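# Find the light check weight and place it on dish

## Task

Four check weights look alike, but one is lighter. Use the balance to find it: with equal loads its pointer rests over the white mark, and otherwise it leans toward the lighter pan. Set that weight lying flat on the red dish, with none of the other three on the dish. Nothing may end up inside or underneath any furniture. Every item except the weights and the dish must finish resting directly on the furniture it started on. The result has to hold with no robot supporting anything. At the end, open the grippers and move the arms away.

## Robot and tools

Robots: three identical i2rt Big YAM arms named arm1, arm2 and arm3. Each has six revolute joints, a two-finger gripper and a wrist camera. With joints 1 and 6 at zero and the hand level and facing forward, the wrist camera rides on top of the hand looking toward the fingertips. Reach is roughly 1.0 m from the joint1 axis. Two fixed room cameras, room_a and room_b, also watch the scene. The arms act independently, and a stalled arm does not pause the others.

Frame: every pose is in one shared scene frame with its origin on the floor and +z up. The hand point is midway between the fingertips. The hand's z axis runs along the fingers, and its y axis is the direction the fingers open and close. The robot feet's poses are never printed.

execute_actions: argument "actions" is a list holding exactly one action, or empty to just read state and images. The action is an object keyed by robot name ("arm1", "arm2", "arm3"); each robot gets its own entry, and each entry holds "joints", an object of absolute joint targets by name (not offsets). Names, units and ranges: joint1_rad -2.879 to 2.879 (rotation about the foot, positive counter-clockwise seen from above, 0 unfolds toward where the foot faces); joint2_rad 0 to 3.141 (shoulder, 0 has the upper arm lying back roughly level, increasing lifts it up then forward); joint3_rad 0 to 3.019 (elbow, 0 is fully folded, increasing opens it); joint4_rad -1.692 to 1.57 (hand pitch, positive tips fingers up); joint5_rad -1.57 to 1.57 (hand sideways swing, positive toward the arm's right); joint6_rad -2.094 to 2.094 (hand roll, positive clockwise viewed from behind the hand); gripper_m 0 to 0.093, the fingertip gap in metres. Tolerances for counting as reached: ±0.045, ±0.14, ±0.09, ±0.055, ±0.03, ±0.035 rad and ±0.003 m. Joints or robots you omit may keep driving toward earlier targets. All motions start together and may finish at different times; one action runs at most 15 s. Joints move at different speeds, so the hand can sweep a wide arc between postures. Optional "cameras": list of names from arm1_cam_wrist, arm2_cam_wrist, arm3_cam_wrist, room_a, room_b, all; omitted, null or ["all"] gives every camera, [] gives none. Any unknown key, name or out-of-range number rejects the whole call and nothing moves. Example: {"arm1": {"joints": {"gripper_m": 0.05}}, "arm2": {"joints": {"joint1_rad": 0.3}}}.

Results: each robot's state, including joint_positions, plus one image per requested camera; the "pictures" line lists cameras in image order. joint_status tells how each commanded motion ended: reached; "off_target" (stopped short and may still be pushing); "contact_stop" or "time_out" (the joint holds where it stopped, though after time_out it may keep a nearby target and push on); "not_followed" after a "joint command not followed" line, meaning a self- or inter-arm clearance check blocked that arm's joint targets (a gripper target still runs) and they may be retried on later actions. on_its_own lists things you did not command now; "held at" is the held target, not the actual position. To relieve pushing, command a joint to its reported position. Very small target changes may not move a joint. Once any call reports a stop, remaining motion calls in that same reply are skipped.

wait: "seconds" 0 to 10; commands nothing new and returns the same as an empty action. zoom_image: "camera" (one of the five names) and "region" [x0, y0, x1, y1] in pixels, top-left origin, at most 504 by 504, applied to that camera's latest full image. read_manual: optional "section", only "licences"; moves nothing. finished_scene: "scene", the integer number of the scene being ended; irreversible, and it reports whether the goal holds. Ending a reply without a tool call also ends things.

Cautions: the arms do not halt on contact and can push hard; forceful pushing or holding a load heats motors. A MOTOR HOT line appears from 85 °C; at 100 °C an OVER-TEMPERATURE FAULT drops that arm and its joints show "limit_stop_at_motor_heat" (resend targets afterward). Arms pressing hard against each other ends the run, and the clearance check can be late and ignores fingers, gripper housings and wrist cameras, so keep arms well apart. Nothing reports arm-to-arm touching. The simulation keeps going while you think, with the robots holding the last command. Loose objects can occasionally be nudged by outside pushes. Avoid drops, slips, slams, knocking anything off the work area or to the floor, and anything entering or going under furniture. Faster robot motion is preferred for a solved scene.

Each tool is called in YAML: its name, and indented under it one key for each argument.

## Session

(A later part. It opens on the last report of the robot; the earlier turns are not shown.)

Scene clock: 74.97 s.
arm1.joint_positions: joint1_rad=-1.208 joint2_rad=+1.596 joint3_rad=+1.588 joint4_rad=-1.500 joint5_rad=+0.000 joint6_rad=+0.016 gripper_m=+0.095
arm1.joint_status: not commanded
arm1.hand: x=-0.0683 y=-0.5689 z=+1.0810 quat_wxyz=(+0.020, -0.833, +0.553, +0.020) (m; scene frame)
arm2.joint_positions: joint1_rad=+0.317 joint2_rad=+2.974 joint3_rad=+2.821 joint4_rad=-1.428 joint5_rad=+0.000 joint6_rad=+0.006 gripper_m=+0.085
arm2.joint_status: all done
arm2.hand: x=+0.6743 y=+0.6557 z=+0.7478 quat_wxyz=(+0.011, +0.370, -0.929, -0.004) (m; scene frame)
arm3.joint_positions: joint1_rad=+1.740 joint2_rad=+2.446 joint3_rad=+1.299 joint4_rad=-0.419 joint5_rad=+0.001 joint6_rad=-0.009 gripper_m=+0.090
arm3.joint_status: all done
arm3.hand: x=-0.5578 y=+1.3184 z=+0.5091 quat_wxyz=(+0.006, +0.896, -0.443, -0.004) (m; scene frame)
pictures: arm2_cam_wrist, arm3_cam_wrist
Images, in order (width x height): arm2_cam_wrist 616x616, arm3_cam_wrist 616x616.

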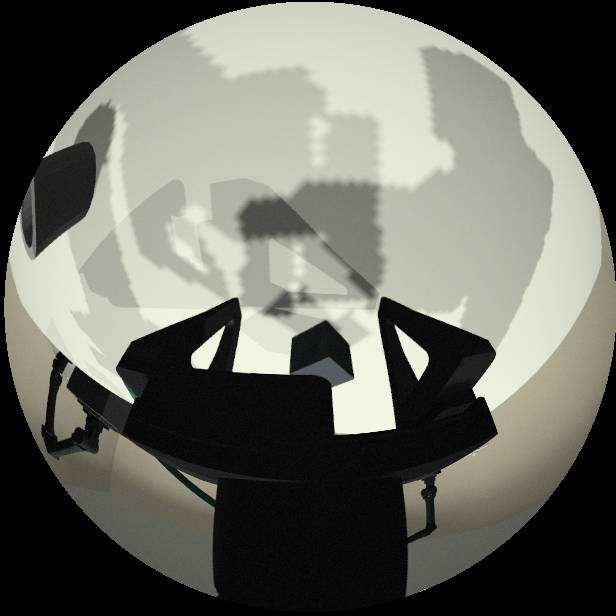

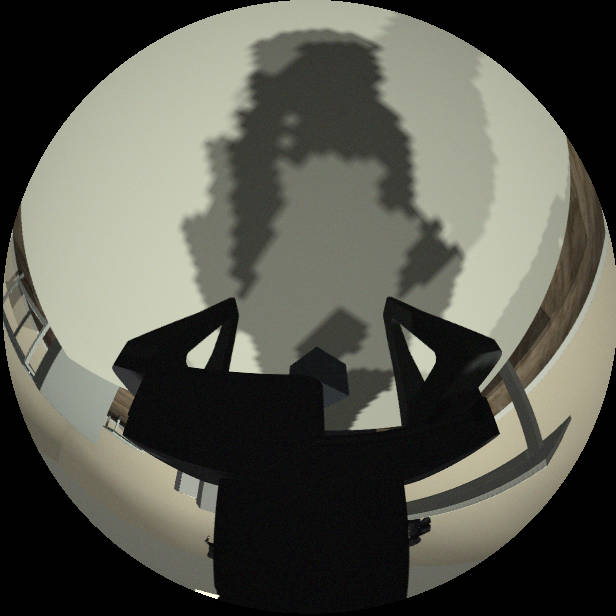

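execute_actions:
  actions:
    - {"arm3":{"joints":{"joint2_rad":2.42,"joint3_rad":1.19,"joint4_rad":-0.35}},"arm2":{"joints":{"joint2_rad":2.84,"joint3_rad":2.56,"joint4_rad":-1.27}}}
  cameras: ["arm2_cam_wrist","arm3_cam_wrist"]

Scene clock: 77.90 s.
arm1.joint_positions: joint1_rad=-1.208 joint2_rad=+1.596 joint3_rad=+1.588 joint4_rad=-1.500 joint5_rad=+0.000 joint6_rad=+0.016 gripper_m=+0.095
arm1.joint_status: not commanded
arm1.hand: x=-0.0683 y=-0.5689 z=+1.0810 quat_wxyz=(+0.020, -0.833, +0.553, +0.020) (m; scene frame)
arm2.joint_positions: joint1_rad=+0.317 joint2_rad=+2.828 joint3_rad=+2.572 joint4_rad=-1.283 joint5_rad=+0.000 joint6_rad=+0.006 gripper_m=+0.085
arm2.joint_status: all done
arm2.hand: x=+0.6740 y=+0.6550 z=+0.7659 quat_wxyz=(-0.009, +0.370, -0.929, -0.012) (m; scene frame)
arm3.joint_positions: joint1_rad=+1.740 joint2_rad=+2.419 joint3_rad=+1.207 joint4_rad=-0.362 joint5_rad=+0.002 joint6_rad=-0.007 gripper_m=+0.090
arm3.joint_status: all done
arm3.hand: x=-0.5397 y=+1.2944 z=+0.5086 quat_wxyz=(+0.008, +0.896, -0.444, +0.000) (m; scene frame)
pictures: arm2_cam_wrist, arm3_cam_wrist
Images, in order (width x height): arm2_cam_wrist 616x616, arm3_cam_wrist 616x616.

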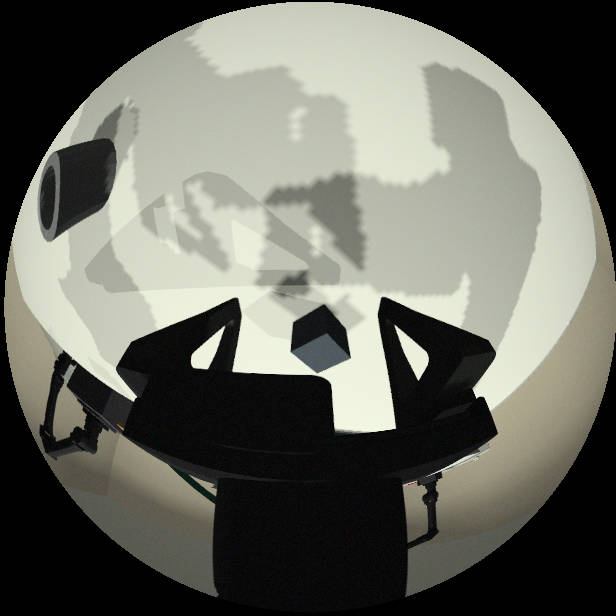

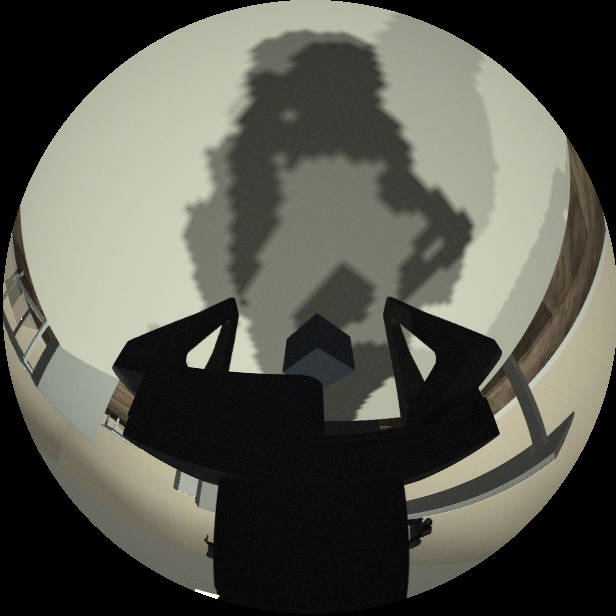

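execute_actions:
  actions:
    - {"arm3":{"joints":{"gripper_m":0}},"arm2":{"joints":{"joint2_rad":2.84,"joint3_rad":2.46,"joint4_rad":-1.18}}}
  cameras: ["arm2_cam_wrist"]

Scene clock: 80.37 s.
arm1.joint_positions: joint1_rad=-1.208 joint2_rad=+1.596 joint3_rad=+1.588 joint4_rad=-1.500 joint5_rad=+0.000 joint6_rad=+0.016 gripper_m=+0.095
arm1.joint_status: not commanded
arm1.hand: x=-0.0683 y=-0.5689 z=+1.0810 quat_wxyz=(+0.020, -0.833, +0.553, +0.020) (m; scene frame)
arm2.joint_positions: joint1_rad=+0.319 joint2_rad=+2.817 joint3_rad=+2.489 joint4_rad=-1.191 joint5_rad=+0.001 joint6_rad=+0.004 gripper_m=+0.085
arm2.joint_status: all done
arm2.hand: x=+0.6696 y=+0.6539 z=+0.7437 quat_wxyz=(-0.018, +0.372, -0.928, -0.015) (m; scene frame)
arm3.joint_positions: joint1_rad=+1.738 joint2_rad=+2.419 joint3_rad=+1.204 joint4_rad=-0.362 joint5_rad=+0.004 joint6_rad=-0.007 gripper_m=+0.000
arm3.joint_status: all done
arm3.hand: x=-0.5371 y=+1.2937 z=+0.5082 quat_wxyz=(+0.008, +0.895, -0.445, +0.002) (m; scene frame)
pictures: arm2_cam_wrist
Images, in order (width x height): arm2_cam_wrist 616x616.

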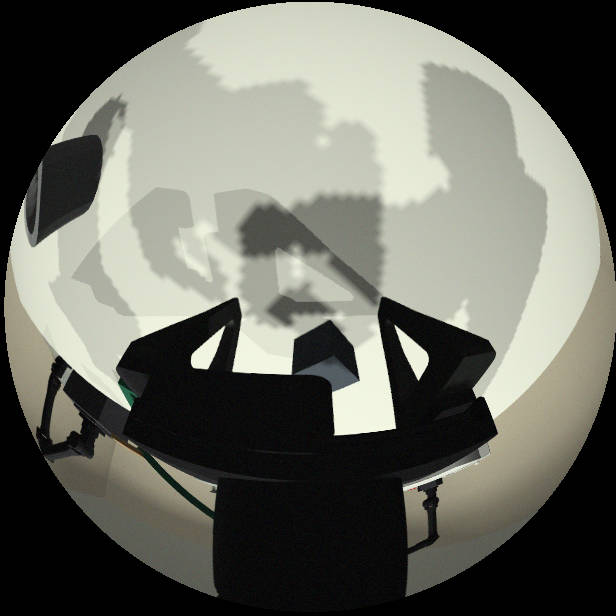

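execute_actions:
  actions:
    - {"arm3":{"joints":{"gripper_m":0.09,"joint2_rad":2.2,"joint3_rad":1.1,"joint4_rad":-0.47}},"arm2":{"joints":{"joint2_rad":2.74,"joint3_rad":2.3,"joint4_rad":-1.13,"joint6_rad":0.7}}}
  cameras: ["arm2_cam_wrist","arm3_cam_wrist"]

Scene clock: 83.27 s.
arm1.joint_positions: joint1_rad=-1.208 joint2_rad=+1.596 joint3_rad=+1.588 joint4_rad=-1.500 joint5_rad=+0.000 joint6_rad=+0.016 gripper_m=+0.095
arm1.joint_status: not commanded
arm1.hand: x=-0.0683 y=-0.5689 z=+1.0810 quat_wxyz=(+0.020, -0.833, +0.553, +0.020) (m; scene frame)
arm2.joint_positions: joint1_rad=+0.319 joint2_rad=+2.735 joint3_rad=+2.321 joint4_rad=-1.142 joint5_rad=-0.003 joint6_rad=+0.685 gripper_m=+0.085
arm2.joint_status: all done
arm2.hand: x=+0.6497 y=+0.6357 z=+0.7437 quat_wxyz=(+0.003, +0.041, -0.999, -0.010) (m; scene frame)
arm3.joint_positions: joint1_rad=+1.738 joint2_rad=+2.186 joint3_rad=+1.090 joint4_rad=-0.457 joint5_rad=+0.000 joint6_rad=-0.007 gripper_m=+0.090
arm3.joint_status: all done
arm3.hand: x=-0.5323 y=+1.2886 z=+0.5972 quat_wxyz=(+0.004, +0.895, -0.446, -0.010) (m; scene frame)
pictures: arm2_cam_wrist, arm3_cam_wrist
Images, in order (width x height): arm2_cam_wrist 616x616, arm3_cam_wrist 616x616.

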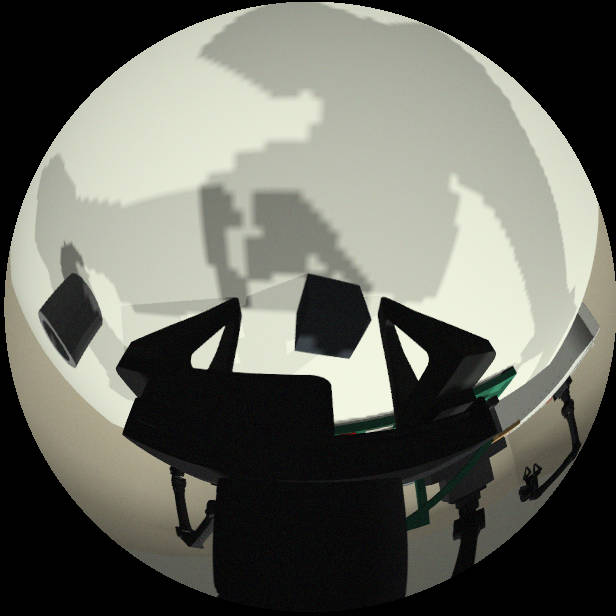

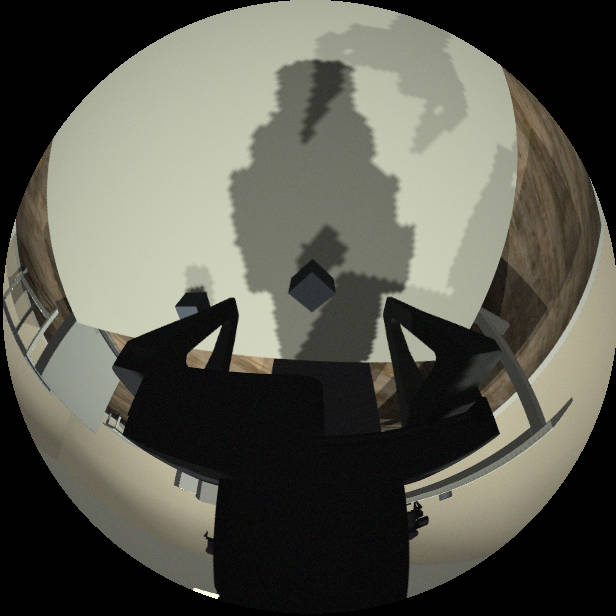

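execute_actions:
  actions:
    - {"arm3":{"joints":{"joint6_rad":0.75,"joint2_rad":2.33,"joint3_rad":1.17,"joint4_rad":-0.42}},"arm2":{"joints":{"gripper_m":0}}}
  cameras: ["arm3_cam_wrist"]

Scene clock: 86.67 s.
arm1.joint_positions: joint1_rad=-1.208 joint2_rad=+1.596 joint3_rad=+1.588 joint4_rad=-1.500 joint5_rad=+0.000 joint6_rad=+0.016 gripper_m=+0.095
arm1.joint_status: not commanded
arm1.hand: x=-0.0683 y=-0.5689 z=+1.0810 quat_wxyz=(+0.020, -0.833, +0.553, +0.020) (m; scene frame)
arm2.joint_positions: joint1_rad=+0.319 joint2_rad=+2.735 joint3_rad=+2.321 joint4_rad=-1.138 joint5_rad=-0.001 joint6_rad=+0.692 gripper_m=+0.029
arm2.joint_status: gripper_m off_target (ended at +0.029, target +0.000)
arm2.hand: x=+0.6505 y=+0.6361 z=+0.7437 quat_wxyz=(+0.001, +0.038, -0.999, -0.010) (m; scene frame)
arm3.joint_positions: joint1_rad=+1.738 joint2_rad=+2.333 joint3_rad=+1.152 joint4_rad=-0.433 joint5_rad=+0.000 joint6_rad=+0.741 gripper_m=+0.090
arm3.joint_status: all done
arm3.hand: x=-0.5282 y=+1.2814 z=+0.5408 quat_wxyz=(+0.010, +0.670, -0.741, +0.023) (m; scene frame)
pictures: arm3_cam_wrist
Images, in order (width x height): arm3_cam_wrist 616x616.

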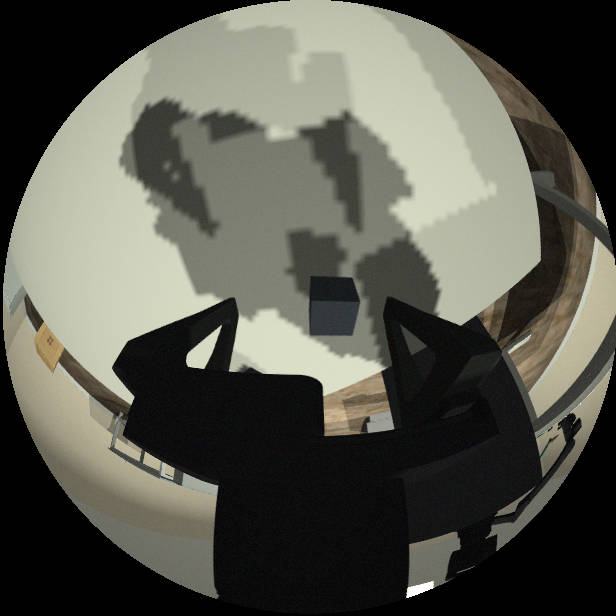

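execute_actions:
  actions:
    - {"arm3":{"joints":{"joint2_rad":2.43,"joint3_rad":1.25,"joint4_rad":-0.38}},"arm2":{"joints":{"joint2_rad":2.3,"joint3_rad":1.95,"joint4_rad":-1.22,"joint6_rad":0}}}
  cameras: ["arm3_cam_wrist"]

execute_actions:
  actions:
    - {"arm3":{"joints":{"gripper_m":0}},"arm2":{"joints":{"joint1_rad":0.07,"joint2_rad":2.2,"joint3_rad":1.72,"joint4_rad":-1.1}}}
  cameras: ["arm2_cam_wrist","room_b"]

Scene clock: 91.23 s.
arm1.joint_positions: joint1_rad=-1.208 joint2_rad=+1.596 joint3_rad=+1.588 joint4_rad=-1.500 joint5_rad=+0.000 joint6_rad=+0.016 gripper_m=+0.095
arm1.joint_status: not commanded
arm1.hand: x=-0.0683 y=-0.5689 z=+1.0810 quat_wxyz=(+0.020, -0.833, +0.553, +0.020) (m; scene frame)
arm2.joint_positions: joint1_rad=+0.319 joint2_rad=+2.292 joint3_rad=+1.955 joint4_rad=-1.213 joint5_rad=-0.001 joint6_rad=+0.009 gripper_m=+0.029
arm2.joint_status: all done
arm2.hand: x=+0.6086 y=+0.5919 z=+0.9236 quat_wxyz=(-0.003, +0.370, -0.929, -0.010) (m; scene frame)
arm3.joint_positions: joint1_rad=+1.738 joint2_rad=+2.419 joint3_rad=+1.234 joint4_rad=-0.392 joint5_rad=+0.000 joint6_rad=+0.742 gripper_m=+0.090
arm3.joint_status: all done
arm3.hand: x=-0.5438 y=+1.3017 z=+0.5121 quat_wxyz=(+0.009, +0.670, -0.742, +0.005) (m; scene frame)
pictures: arm3_cam_wrist
Images, in order (width x height): arm3_cam_wrist 616x616.

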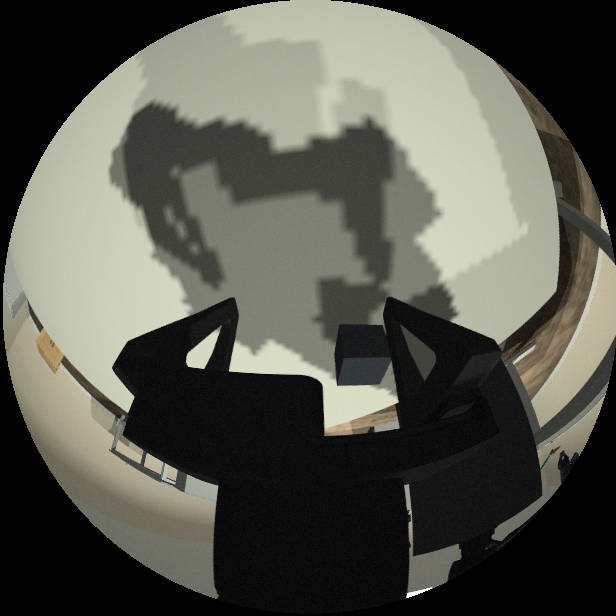

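Scene clock: 92.87 s.
arm1.joint_positions: joint1_rad=-1.208 joint2_rad=+1.596 joint3_rad=+1.588 joint4_rad=-1.500 joint5_rad=+0.000 joint6_rad=+0.016 gripper_m=+0.095
arm1.joint_status: not commanded
arm1.hand: x=-0.0683 y=-0.5689 z=+1.0810 quat_wxyz=(+0.020, -0.833, +0.553, +0.020) (m; scene frame)
arm2.joint_positions: joint1_rad=+0.079 joint2_rad=+2.217 joint3_rad=+1.725 joint4_rad=-1.112 joint5_rad=+0.001 joint6_rad=+0.006 gripper_m=+0.029
arm2.joint_status: all done
arm2.hand: x=+0.6591 y=+0.4320 z=+0.8896 quat_wxyz=(+0.023, +0.258, -0.966, +0.000) (m; scene frame)
arm3.joint_positions: joint1_rad=+1.738 joint2_rad=+2.419 joint3_rad=+1.234 joint4_rad=-0.392 joint5_rad=+0.000 joint6_rad=+0.742 gripper_m=+0.000
arm3.joint_status: all done
arm3.hand: x=-0.5438 y=+1.3017 z=+0.5121 quat_wxyz=(+0.009, +0.670, -0.742, +0.005) (m; scene frame)
pictures: arm2_cam_wrist, room_b
Images, in order (width x height): arm2_cam_wrist 616x616, room_b 896x504.

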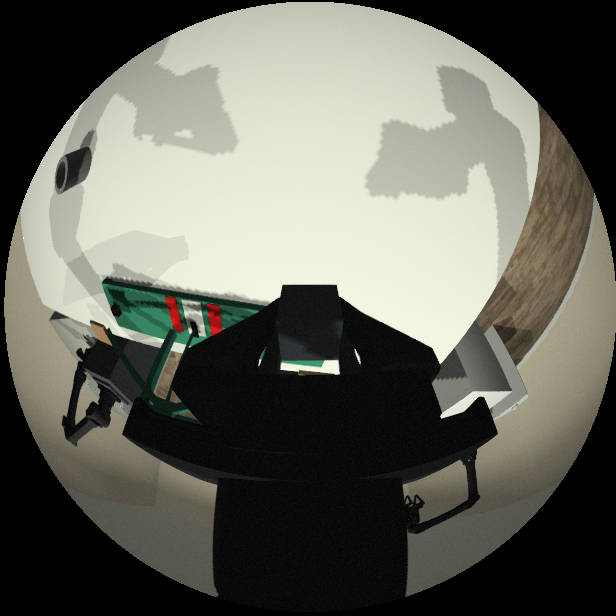

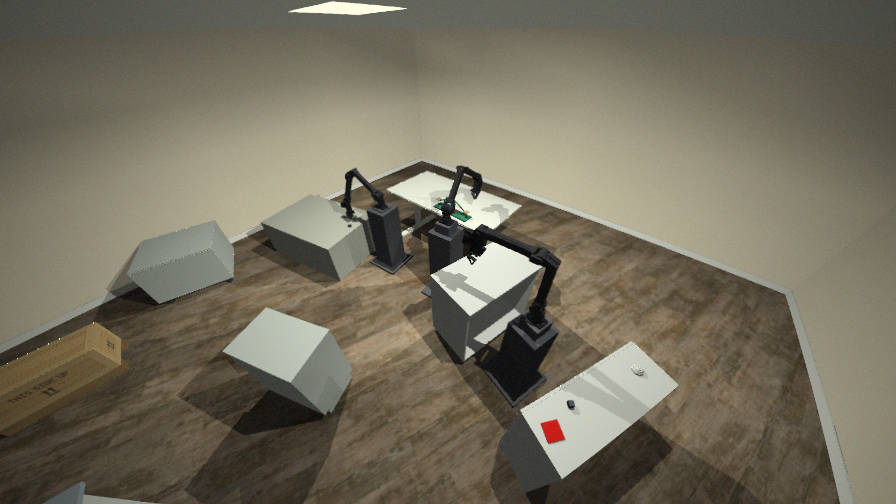

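execute_actions:
  actions:
    - {"arm3":{"joints":{"gripper_m":0.09,"joint2_rad":2.25,"joint3_rad":1.12,"joint4_rad":-0.45}},"arm2":{"joints":{"joint2_rad":2.22,"joint3_rad":1.6,"joint4_rad":-0.97}}}
  cameras: ["arm2_cam_wrist","arm3_cam_wrist"]

Scene clock: 95.40 s.
arm1.joint_positions: joint1_rad=-1.208 joint2_rad=+1.596 joint3_rad=+1.588 joint4_rad=-1.500 joint5_rad=+0.000 joint6_rad=+0.016 gripper_m=+0.095
arm1.joint_status: not commanded
arm1.hand: x=-0.0683 y=-0.5689 z=+1.0810 quat_wxyz=(+0.020, -0.833, +0.553, +0.020) (m; scene frame)
arm2.joint_positions: joint1_rad=+0.079 joint2_rad=+2.220 joint3_rad=+1.599 joint4_rad=-0.981 joint5_rad=+0.001 joint6_rad=+0.006 gripper_m=+0.029
arm2.joint_status: all done
arm2.hand: x=+0.6371 y=+0.4199 z=+0.8474 quat_wxyz=(+0.022, +0.258, -0.966, -0.001) (m; scene frame)
arm3.joint_positions: joint1_rad=+1.738 joint2_rad=+2.249 joint3_rad=+1.118 joint4_rad=-0.439 joint5_rad=+0.000 joint6_rad=+0.743 gripper_m=+0.090
arm3.joint_status: all done
arm3.hand: x=-0.5327 y=+1.2883 z=+0.5736 quat_wxyz=(+0.008, +0.670, -0.742, +0.001) (m; scene frame)
pictures: arm2_cam_wrist, arm3_cam_wrist
Images, in order (width x height): arm2_cam_wrist 616x616, arm3_cam_wrist 616x616.

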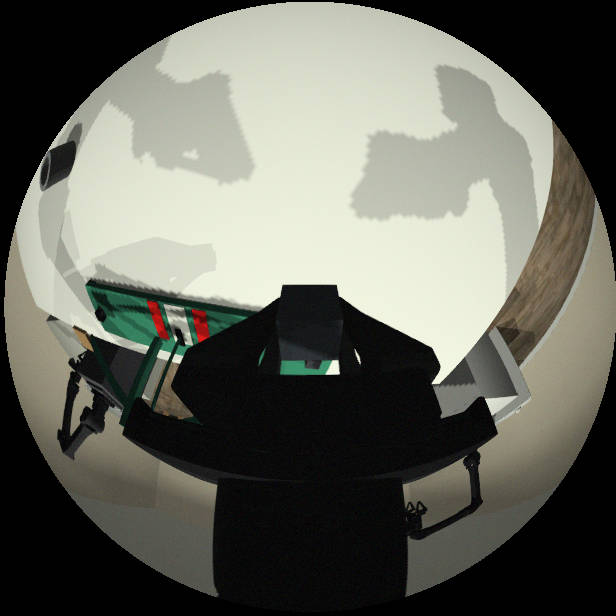

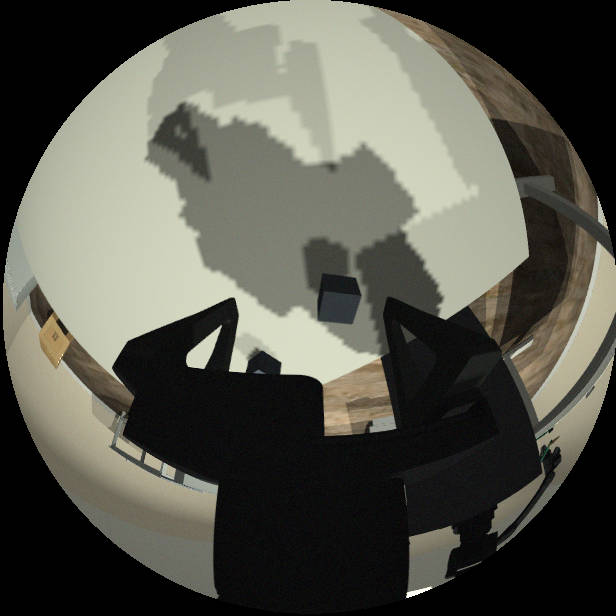

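execute_actions:
  actions:
    - {"arm3":{"joints":{"joint1_rad":1.71,"joint2_rad":2.42,"joint3_rad":1.2,"joint4_rad":-0.36}},"arm2":{"joints":{"gripper_m":0.06}}}
  cameras: ["arm2_cam_wrist","arm3_cam_wrist"]

Scene clock: 98.67 s.
arm1.joint_positions: joint1_rad=-1.208 joint2_rad=+1.596 joint3_rad=+1.588 joint4_rad=-1.500 joint5_rad=+0.000 joint6_rad=+0.016 gripper_m=+0.095
arm1.joint_status: not commanded
arm1.hand: x=-0.0683 y=-0.5689 z=+1.0810 quat_wxyz=(+0.020, -0.833, +0.553, +0.020) (m; scene frame)
arm2.joint_positions: joint1_rad=+0.079 joint2_rad=+2.220 joint3_rad=+1.599 joint4_rad=-0.981 joint5_rad=+0.001 joint6_rad=+0.006 gripper_m=+0.060
arm2.joint_status: all done
arm2.hand: x=+0.6371 y=+0.4199 z=+0.8474 quat_wxyz=(+0.022, +0.258, -0.966, -0.001) (m; scene frame)
arm3.joint_positions: joint1_rad=+1.711 joint2_rad=+2.413 joint3_rad=+1.192 joint4_rad=-0.370 joint5_rad=-0.002 joint6_rad=+0.746 gripper_m=+0.090
arm3.joint_status: all done
arm3.hand: x=-0.5238 y=+1.2952 z=+0.5095 quat_wxyz=(+0.010, +0.659, -0.752, +0.011) (m; scene frame)
pictures: arm2_cam_wrist, arm3_cam_wrist
Images, in order (width x height): arm2_cam_wrist 616x616, arm3_cam_wrist 616x616.

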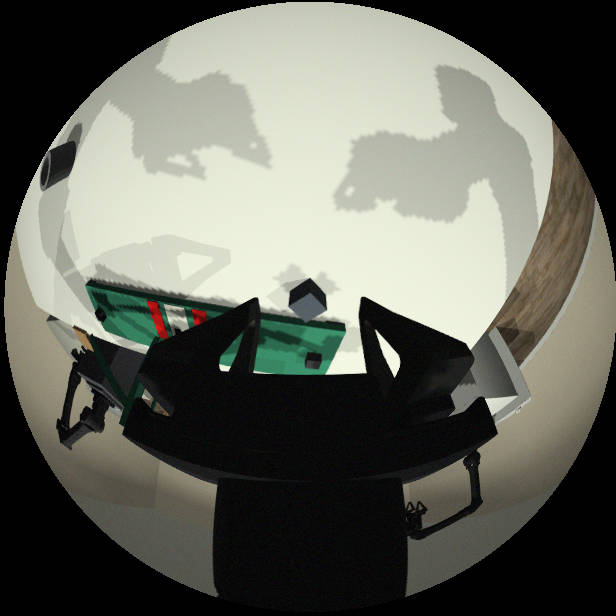

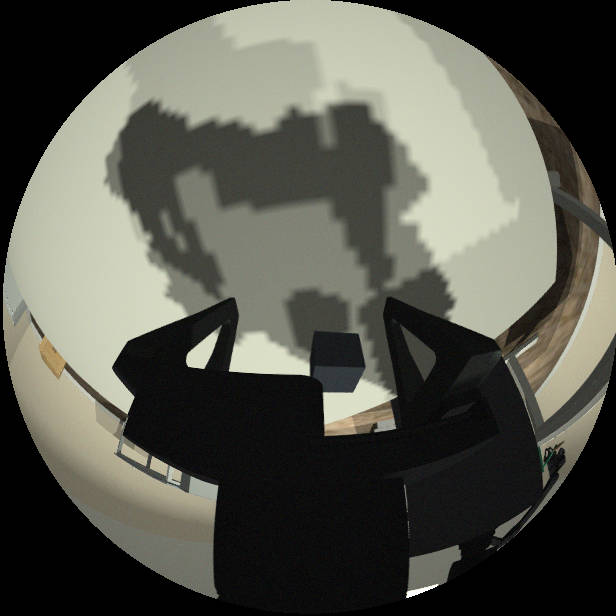

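execute_actions:
  actions:
    - {"arm3":{"joints":{"joint1_rad":1.67,"joint2_rad":2.4,"joint3_rad":1.13,"joint4_rad":-0.31}},"arm2":{"joints":{"gripper_m":0.085,"joint2_rad":2.35,"joint3_rad":1.85,"joint4_rad":-1.07,"joint6_rad":0.6}}}
  cameras: ["arm2_cam_wrist","arm3_cam_wrist"]

Scene clock: 101.80 s.
arm1.joint_positions: joint1_rad=-1.208 joint2_rad=+1.596 joint3_rad=+1.588 joint4_rad=-1.500 joint5_rad=+0.000 joint6_rad=+0.016 gripper_m=+0.095
arm1.joint_status: not commanded
arm1.hand: x=-0.0683 y=-0.5689 z=+1.0810 quat_wxyz=(+0.020, -0.833, +0.553, +0.020) (m; scene frame)
arm2.joint_positions: joint1_rad=+0.079 joint2_rad=+2.344 joint3_rad=+1.807 joint4_rad=-1.057 joint5_rad=+0.001 joint6_rad=+0.591 gripper_m=+0.085
arm2.joint_status: all done
arm2.hand: x=+0.6800 y=+0.4450 z=+0.8367 quat_wxyz=(+0.018, -0.032, -0.999, +0.003) (m; scene frame)
arm3.joint_positions: joint1_rad=+1.677 joint2_rad=+2.402 joint3_rad=+1.145 joint4_rad=-0.327 joint5_rad=-0.002 joint6_rad=+0.746 gripper_m=+0.090
arm3.joint_status: all done
arm3.hand: x=-0.5028 y=+1.2931 z=+0.5081 quat_wxyz=(+0.010, +0.646, -0.763, +0.008) (m; scene frame)
pictures: arm2_cam_wrist, arm3_cam_wrist
Images, in order (width x height): arm2_cam_wrist 616x616, arm3_cam_wrist 616x616.

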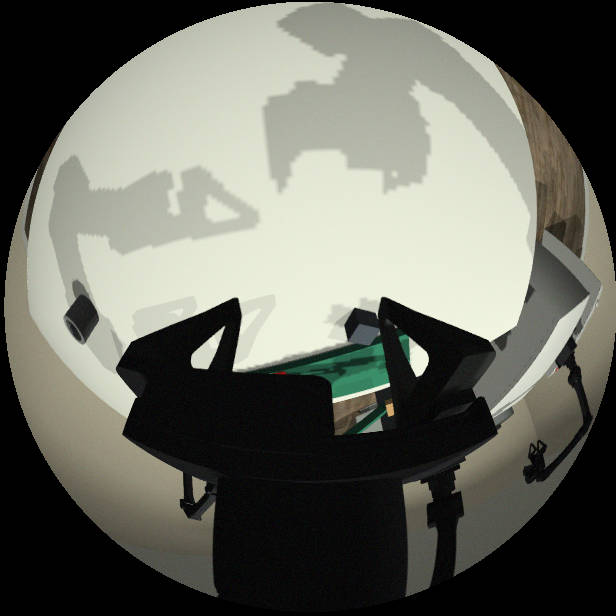

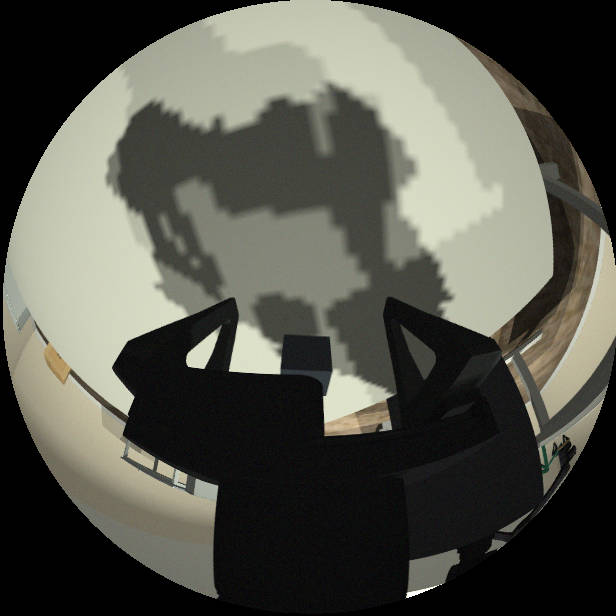

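execute_actions:
  actions:
    - {"arm3":{"joints":{"joint1_rad":1.66,"joint2_rad":2.37,"joint3_rad":1.07,"joint4_rad":-0.28}},"arm2":{"joints":{"joint1_rad":0.04,"joint2_rad":2.3,"joint3_rad":1.72,"joint4_rad":-1.0}}}
  cameras: ["arm2_cam_wrist","arm3_cam_wrist"]

Scene clock: 103.93 s.
arm1.joint_positions: joint1_rad=-1.208 joint2_rad=+1.596 joint3_rad=+1.588 joint4_rad=-1.500 joint5_rad=+0.000 joint6_rad=+0.016 gripper_m=+0.095
arm1.joint_status: not commanded
arm1.hand: x=-0.0683 y=-0.5689 z=+1.0810 quat_wxyz=(+0.020, -0.833, +0.553, +0.020) (m; scene frame)
arm2.joint_positions: joint1_rad=+0.040 joint2_rad=+2.300 joint3_rad=+1.733 joint4_rad=-1.014 joint5_rad=+0.001 joint6_rad=+0.592 gripper_m=+0.085
arm2.joint_status: all done
arm2.hand: x=+0.6812 y=+0.4161 z=+0.8403 quat_wxyz=(+0.012, -0.052, -0.999, +0.000) (m; scene frame)
arm3.joint_positions: joint1_rad=+1.668 joint2_rad=+2.385 joint3_rad=+1.080 joint4_rad=-0.296 joint5_rad=-0.003 joint6_rad=+0.747 gripper_m=+0.090
arm3.joint_status: all done
arm3.hand: x=-0.4861 y=+1.2739 z=+0.5087 quat_wxyz=(+0.012, +0.642, -0.766, +0.016) (m; scene frame)
pictures: arm2_cam_wrist, arm3_cam_wrist
Images, in order (width x height): arm2_cam_wrist 616x616, arm3_cam_wrist 616x616.

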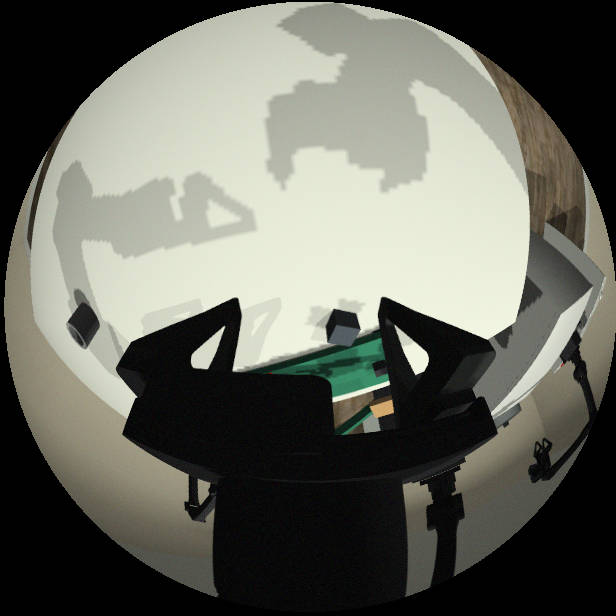

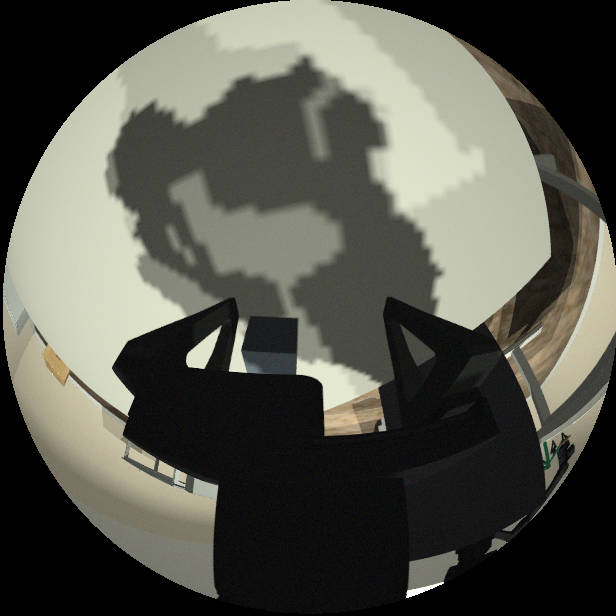

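execute_actions:
  actions:
    - {"arm3":{"joints":{"gripper_m":0}},"arm2":{"joints":{"joint1_rad":0.02,"joint2_rad":2.42,"joint3_rad":1.8,"joint4_rad":-0.97}}}
  cameras: ["arm2_cam_wrist"]

Scene clock: 106.70 s.
arm1.joint_positions: joint1_rad=-1.208 joint2_rad=+1.596 joint3_rad=+1.588 joint4_rad=-1.500 joint5_rad=+0.000 joint6_rad=+0.016 gripper_m=+0.095
arm1.joint_status: not commanded
arm1.hand: x=-0.0683 y=-0.5689 z=+1.0810 quat_wxyz=(+0.020, -0.833, +0.553, +0.020) (m; scene frame)
arm2.joint_positions: joint1_rad=+0.029 joint2_rad=+2.415 joint3_rad=+1.764 joint4_rad=-0.979 joint5_rad=+0.001 joint6_rad=+0.592 gripper_m=+0.085
arm2.joint_status: all done
arm2.hand: x=+0.6791 y=+0.4079 z=+0.7780 quat_wxyz=(+0.033, -0.058, -0.998, +0.012) (m; scene frame)
arm3.joint_positions: joint1_rad=+1.668 joint2_rad=+2.385 joint3_rad=+1.080 joint4_rad=-0.295 joint5_rad=-0.001 joint6_rad=+0.748 gripper_m=+0.000
arm3.joint_status: all done
arm3.hand: x=-0.4857 y=+1.2743 z=+0.5087 quat_wxyz=(+0.011, +0.642, -0.767, +0.016) (m; scene frame)
pictures: arm2_cam_wrist
Images, in order (width x height): arm2_cam_wrist 616x616.

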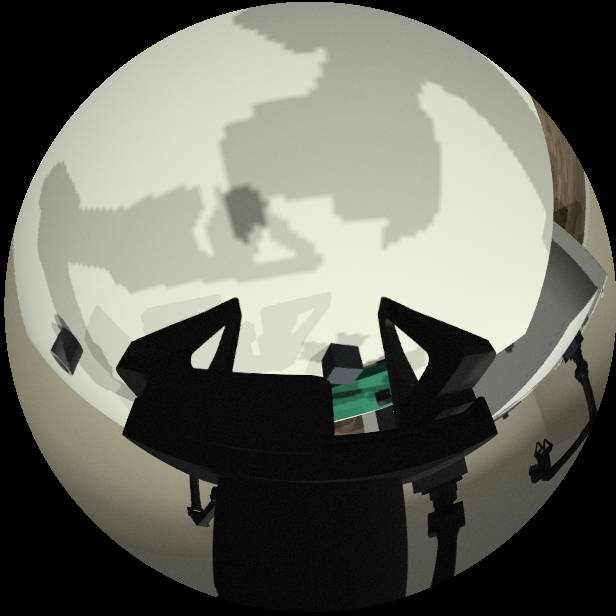

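execute_actions:
  actions:
    - {"arm3":{"joints":{"gripper_m":0.09}},"arm2":{"joints":{"joint1_rad":0.0,"joint2_rad":2.45,"joint3_rad":1.74,"joint4_rad":-0.9}}}
  cameras: ["arm2_cam_wrist","arm3_cam_wrist"]

Scene clock: 108.70 s.
arm1.joint_positions: joint1_rad=-1.208 joint2_rad=+1.596 joint3_rad=+1.588 joint4_rad=-1.500 joint5_rad=+0.000 joint6_rad=+0.016 gripper_m=+0.095
arm1.joint_status: not commanded
arm1.hand: x=-0.0683 y=-0.5689 z=+1.0810 quat_wxyz=(+0.020, -0.833, +0.553, +0.020) (m; scene frame)
arm2.joint_positions: joint1_rad=+0.005 joint2_rad=+2.420 joint3_rad=+1.754 joint4_rad=-0.913 joint5_rad=+0.001 joint6_rad=+0.592 gripper_m=+0.085
arm2.joint_status: all done
arm2.hand: x=+0.6946 y=+0.3984 z=+0.7710 quat_wxyz=(+0.012, -0.070, -0.997, +0.000) (m; scene frame)
arm3.joint_positions: joint1_rad=+1.667 joint2_rad=+2.385 joint3_rad=+1.080 joint4_rad=-0.295 joint5_rad=-0.001 joint6_rad=+0.748 gripper_m=+0.090
arm3.joint_status: all done
arm3.hand: x=-0.4855 y=+1.2745 z=+0.5087 quat_wxyz=(+0.011, +0.641, -0.767, +0.016) (m; scene frame)
pictures: arm2_cam_wrist, arm3_cam_wrist
Images, in order (width x height): arm2_cam_wrist 616x616, arm3_cam_wrist 616x616.

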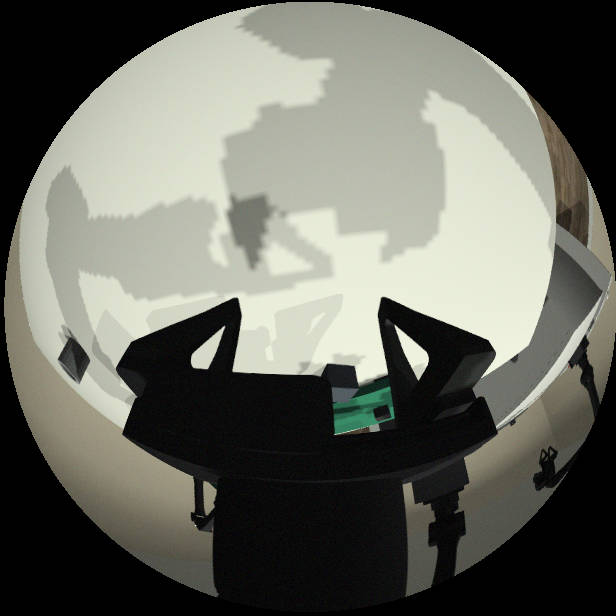

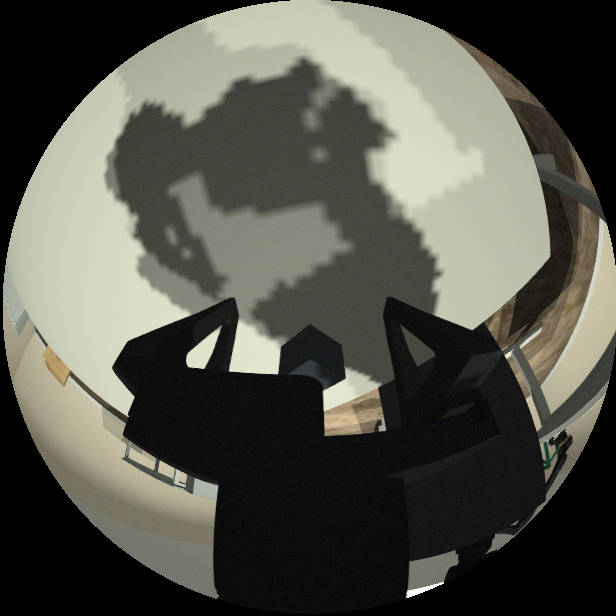

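execute_actions:
  actions:
    - {"arm3":{"joints":{"joint6_rad":0.0,"joint1_rad":1.69,"joint2_rad":2.44,"joint3_rad":1.06,"joint4_rad":-0.2}},"arm2":{"joints":{"joint2_rad":2.42,"joint3_rad":1.66,"joint4_rad":-0.83}}}
  cameras: ["arm2_cam_wrist","arm3_cam_wrist"]

Scene clock: 117.60 s.
arm1.joint_positions: joint1_rad=-1.208 joint2_rad=+1.596 joint3_rad=+1.588 joint4_rad=-1.500 joint5_rad=+0.000 joint6_rad=+0.016 gripper_m=+0.095
arm1.joint_status: not commanded
arm1.hand: x=-0.0683 y=-0.5689 z=+1.0810 quat_wxyz=(+0.020, -0.833, +0.553, +0.020) (m; scene frame)
arm2.joint_positions: joint1_rad=+0.005 joint2_rad=+2.419 joint3_rad=+1.666 joint4_rad=-0.843 joint5_rad=+0.001 joint6_rad=+0.592 gripper_m=+0.085
arm2.joint_status: all done
arm2.hand: x=+0.6705 y=+0.3871 z=+0.7462 quat_wxyz=(+0.019, -0.070, -0.997, +0.004) (m; scene frame)
arm3.joint_positions: joint1_rad=+1.688 joint2_rad=+2.377 joint3_rad=+1.027 joint4_rad=-0.254 joint5_rad=+0.014 joint6_rad=+0.065 gripper_m=+0.090
arm3.joint_status: joint6_rad time_out (moved -0.683 of -0.748); the others done
arm3.on_its_own: joint6_rad reads +0.065 and still pushes toward +0.000 since a time_out
arm3.hand: x=-0.4802 y=+1.2548 z=+0.5074 quat_wxyz=(+0.009, +0.867, -0.499, +0.017) (m; scene frame)
pictures: arm2_cam_wrist, arm3_cam_wrist
Images, in order (width x height): arm2_cam_wrist 616x616, arm3_cam_wrist 616x616.

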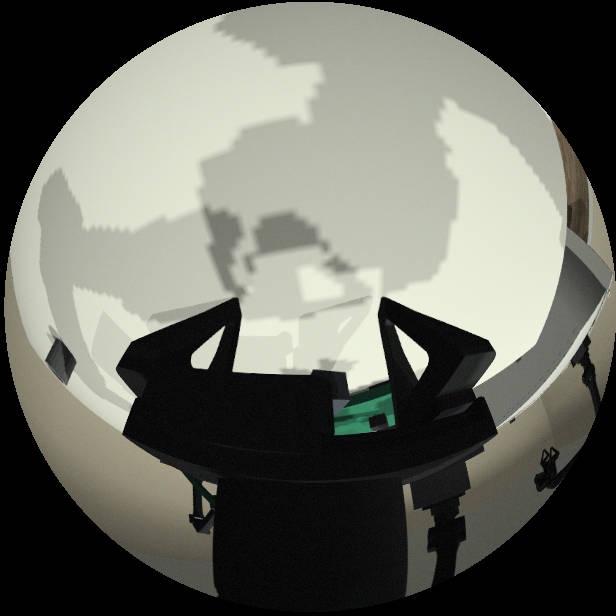

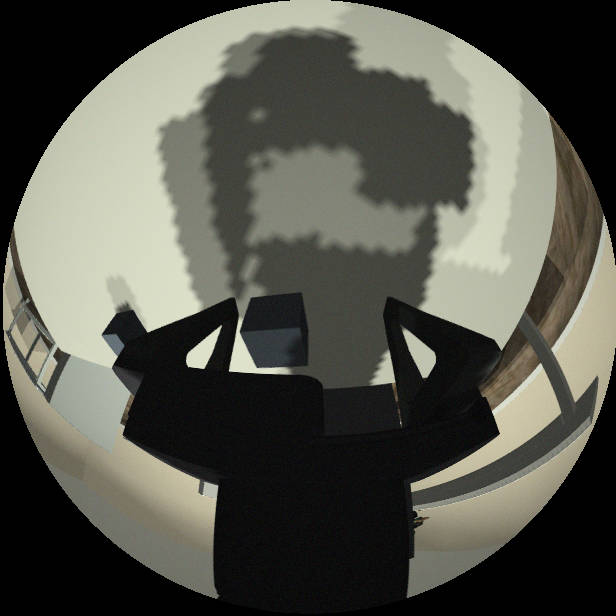

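execute_actions:
  actions:
    - {"arm3":{"joints":{"gripper_m":0,"joint2_rad":2.37,"joint3_rad":1.03,"joint4_rad":-0.25,"joint6_rad":0.06}},"arm2":{"joints":{"joint2_rad":2.3,"joint3_rad":1.55,"joint4_rad":-0.85}}}
  cameras: ["arm2_cam_wrist","arm3_cam_wrist"]

Scene clock: 119.63 s.
arm1.joint_positions: joint1_rad=-1.208 joint2_rad=+1.596 joint3_rad=+1.588 joint4_rad=-1.500 joint5_rad=+0.000 joint6_rad=+0.016 gripper_m=+0.095
arm1.joint_status: not commanded
arm1.hand: x=-0.0683 y=-0.5689 z=+1.0810 quat_wxyz=(+0.020, -0.833, +0.553, +0.020) (m; scene frame)
arm2.joint_positions: joint1_rad=+0.005 joint2_rad=+2.294 joint3_rad=+1.559 joint4_rad=-0.843 joint5_rad=+0.001 joint6_rad=+0.592 gripper_m=+0.085
arm2.joint_status: all done
arm2.hand: x=+0.6549 y=+0.3789 z=+0.7912 quat_wxyz=(+0.011, -0.070, -0.998, -0.001) (m; scene frame)
arm3.joint_positions: joint1_rad=+1.688 joint2_rad=+2.374 joint3_rad=+1.027 joint4_rad=-0.253 joint5_rad=+0.004 joint6_rad=+0.051 gripper_m=+0.029
arm3.joint_status: gripper_m off_target (ended at +0.029, target +0.000); the others done
arm3.hand: x=-0.4822 y=+1.2551 z=+0.5084 quat_wxyz=(+0.013, +0.870, -0.493, +0.012) (m; scene frame)
pictures: arm2_cam_wrist, arm3_cam_wrist
Images, in order (width x height): arm2_cam_wrist 616x616, arm3_cam_wrist 616x616.

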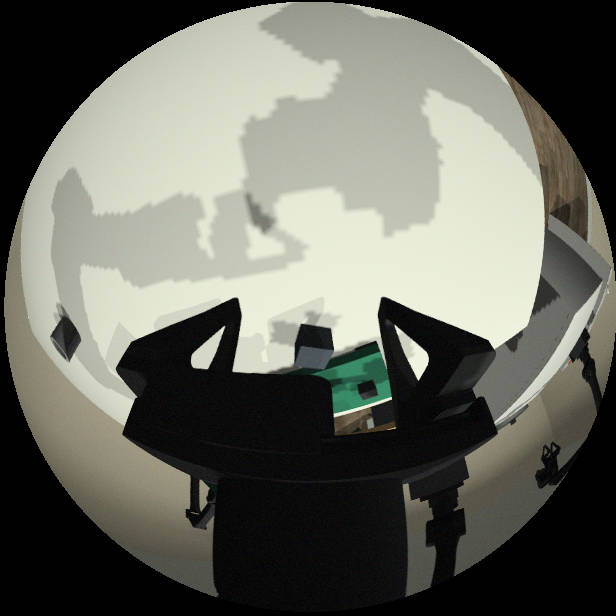

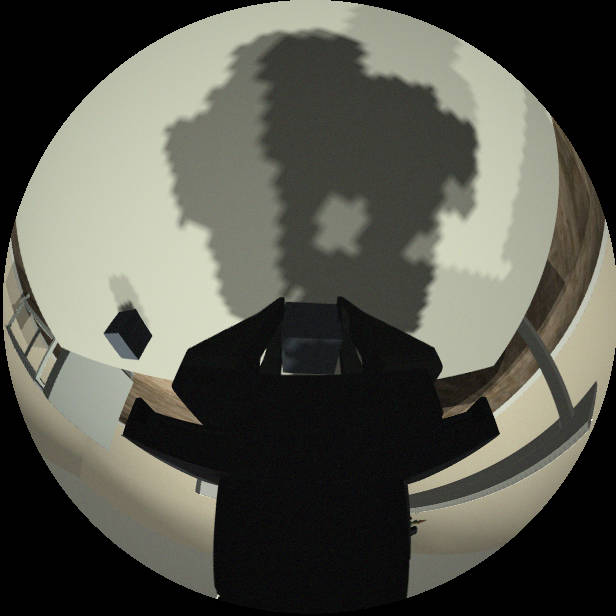

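execute_actions:
  actions:
    - {"arm3":{"joints":{"joint2_rad":1.7,"joint3_rad":1.4,"joint4_rad":-1.27,"joint6_rad":0}},"arm2":{"joints":{"joint6_rad":0.17}}}
  cameras: ["arm2_cam_wrist"]

Scene clock: 123.27 s.
arm1.joint_positions: joint1_rad=-1.208 joint2_rad=+1.596 joint3_rad=+1.588 joint4_rad=-1.500 joint5_rad=+0.000 joint6_rad=+0.016 gripper_m=+0.095
arm1.joint_status: not commanded
arm1.hand: x=-0.0683 y=-0.5689 z=+1.0810 quat_wxyz=(+0.020, -0.833, +0.553, +0.020) (m; scene frame)
arm2.joint_positions: joint1_rad=+0.005 joint2_rad=+2.294 joint3_rad=+1.559 joint4_rad=-0.843 joint5_rad=+0.001 joint6_rad=+0.178 gripper_m=+0.085
arm2.joint_status: all done
arm2.hand: x=+0.6549 y=+0.3789 z=+0.7912 quat_wxyz=(+0.011, +0.137, -0.991, -0.003) (m; scene frame)
arm3.joint_positions: joint1_rad=+1.688 joint2_rad=+1.710 joint3_rad=+1.402 joint4_rad=-1.254 joint5_rad=+0.003 joint6_rad=+0.008 gripper_m=+0.029
arm3.joint_status: all done
arm3.hand: x=-0.5276 y=+1.3340 z=+0.9161 quat_wxyz=(+0.005, +0.880, -0.474, -0.005) (m; scene frame)
pictures: arm2_cam_wrist
Images, in order (width x height): arm2_cam_wrist 616x616.

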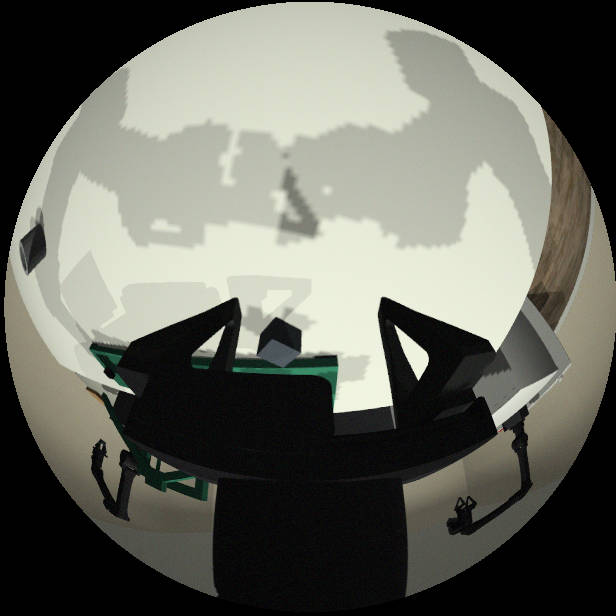

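execute_actions:
  actions:
    - {"arm3":{"joints":{"joint1_rad":-0.3}},"arm2":{"joints":{"joint1_rad":0.045,"joint2_rad":2.42,"joint3_rad":1.68,"joint4_rad":-0.84}}}
  cameras: ["arm2_cam_wrist","arm3_cam_wrist"]

Scene clock: 127.17 s.
arm1.joint_positions: joint1_rad=-1.208 joint2_rad=+1.596 joint3_rad=+1.588 joint4_rad=-1.500 joint5_rad=+0.000 joint6_rad=+0.016 gripper_m=+0.095
arm1.joint_status: not commanded
arm1.hand: x=-0.0683 y=-0.5689 z=+1.0810 quat_wxyz=(+0.020, -0.833, +0.553, +0.020) (m; scene frame)
arm2.joint_positions: joint1_rad=+0.045 joint2_rad=+2.409 joint3_rad=+1.640 joint4_rad=-0.843 joint5_rad=+0.001 joint6_rad=+0.178 gripper_m=+0.085
arm2.joint_status: all done
arm2.hand: x=+0.6502 y=+0.4050 z=+0.7457 quat_wxyz=(+0.027, +0.157, -0.987, +0.003) (m; scene frame)
arm3.joint_positions: joint1_rad=-0.308 joint2_rad=+1.710 joint3_rad=+1.402 joint4_rad=-1.254 joint5_rad=+0.001 joint6_rad=+0.006 gripper_m=+0.029
arm3.joint_status: all done
arm3.hand: x=+0.2553 y=+0.9946 z=+0.9121 quat_wxyz=(+0.001, +0.080, -0.997, +0.006) (m; scene frame)
pictures: arm2_cam_wrist, arm3_cam_wrist
Images, in order (width x height): arm2_cam_wrist 616x616, arm3_cam_wrist 616x616.

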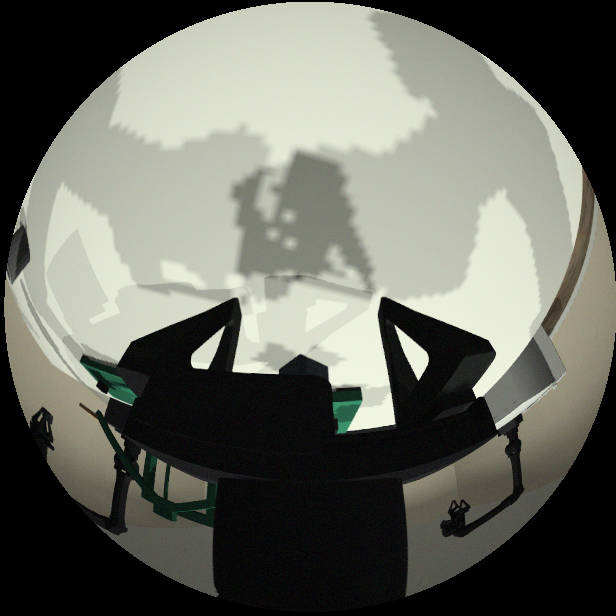

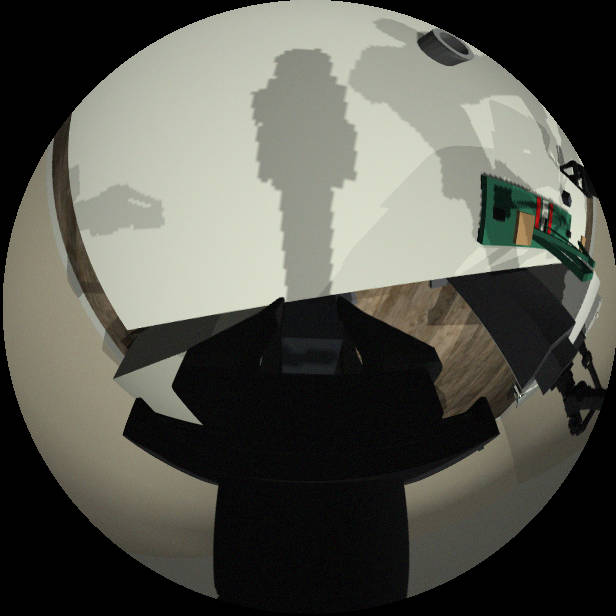

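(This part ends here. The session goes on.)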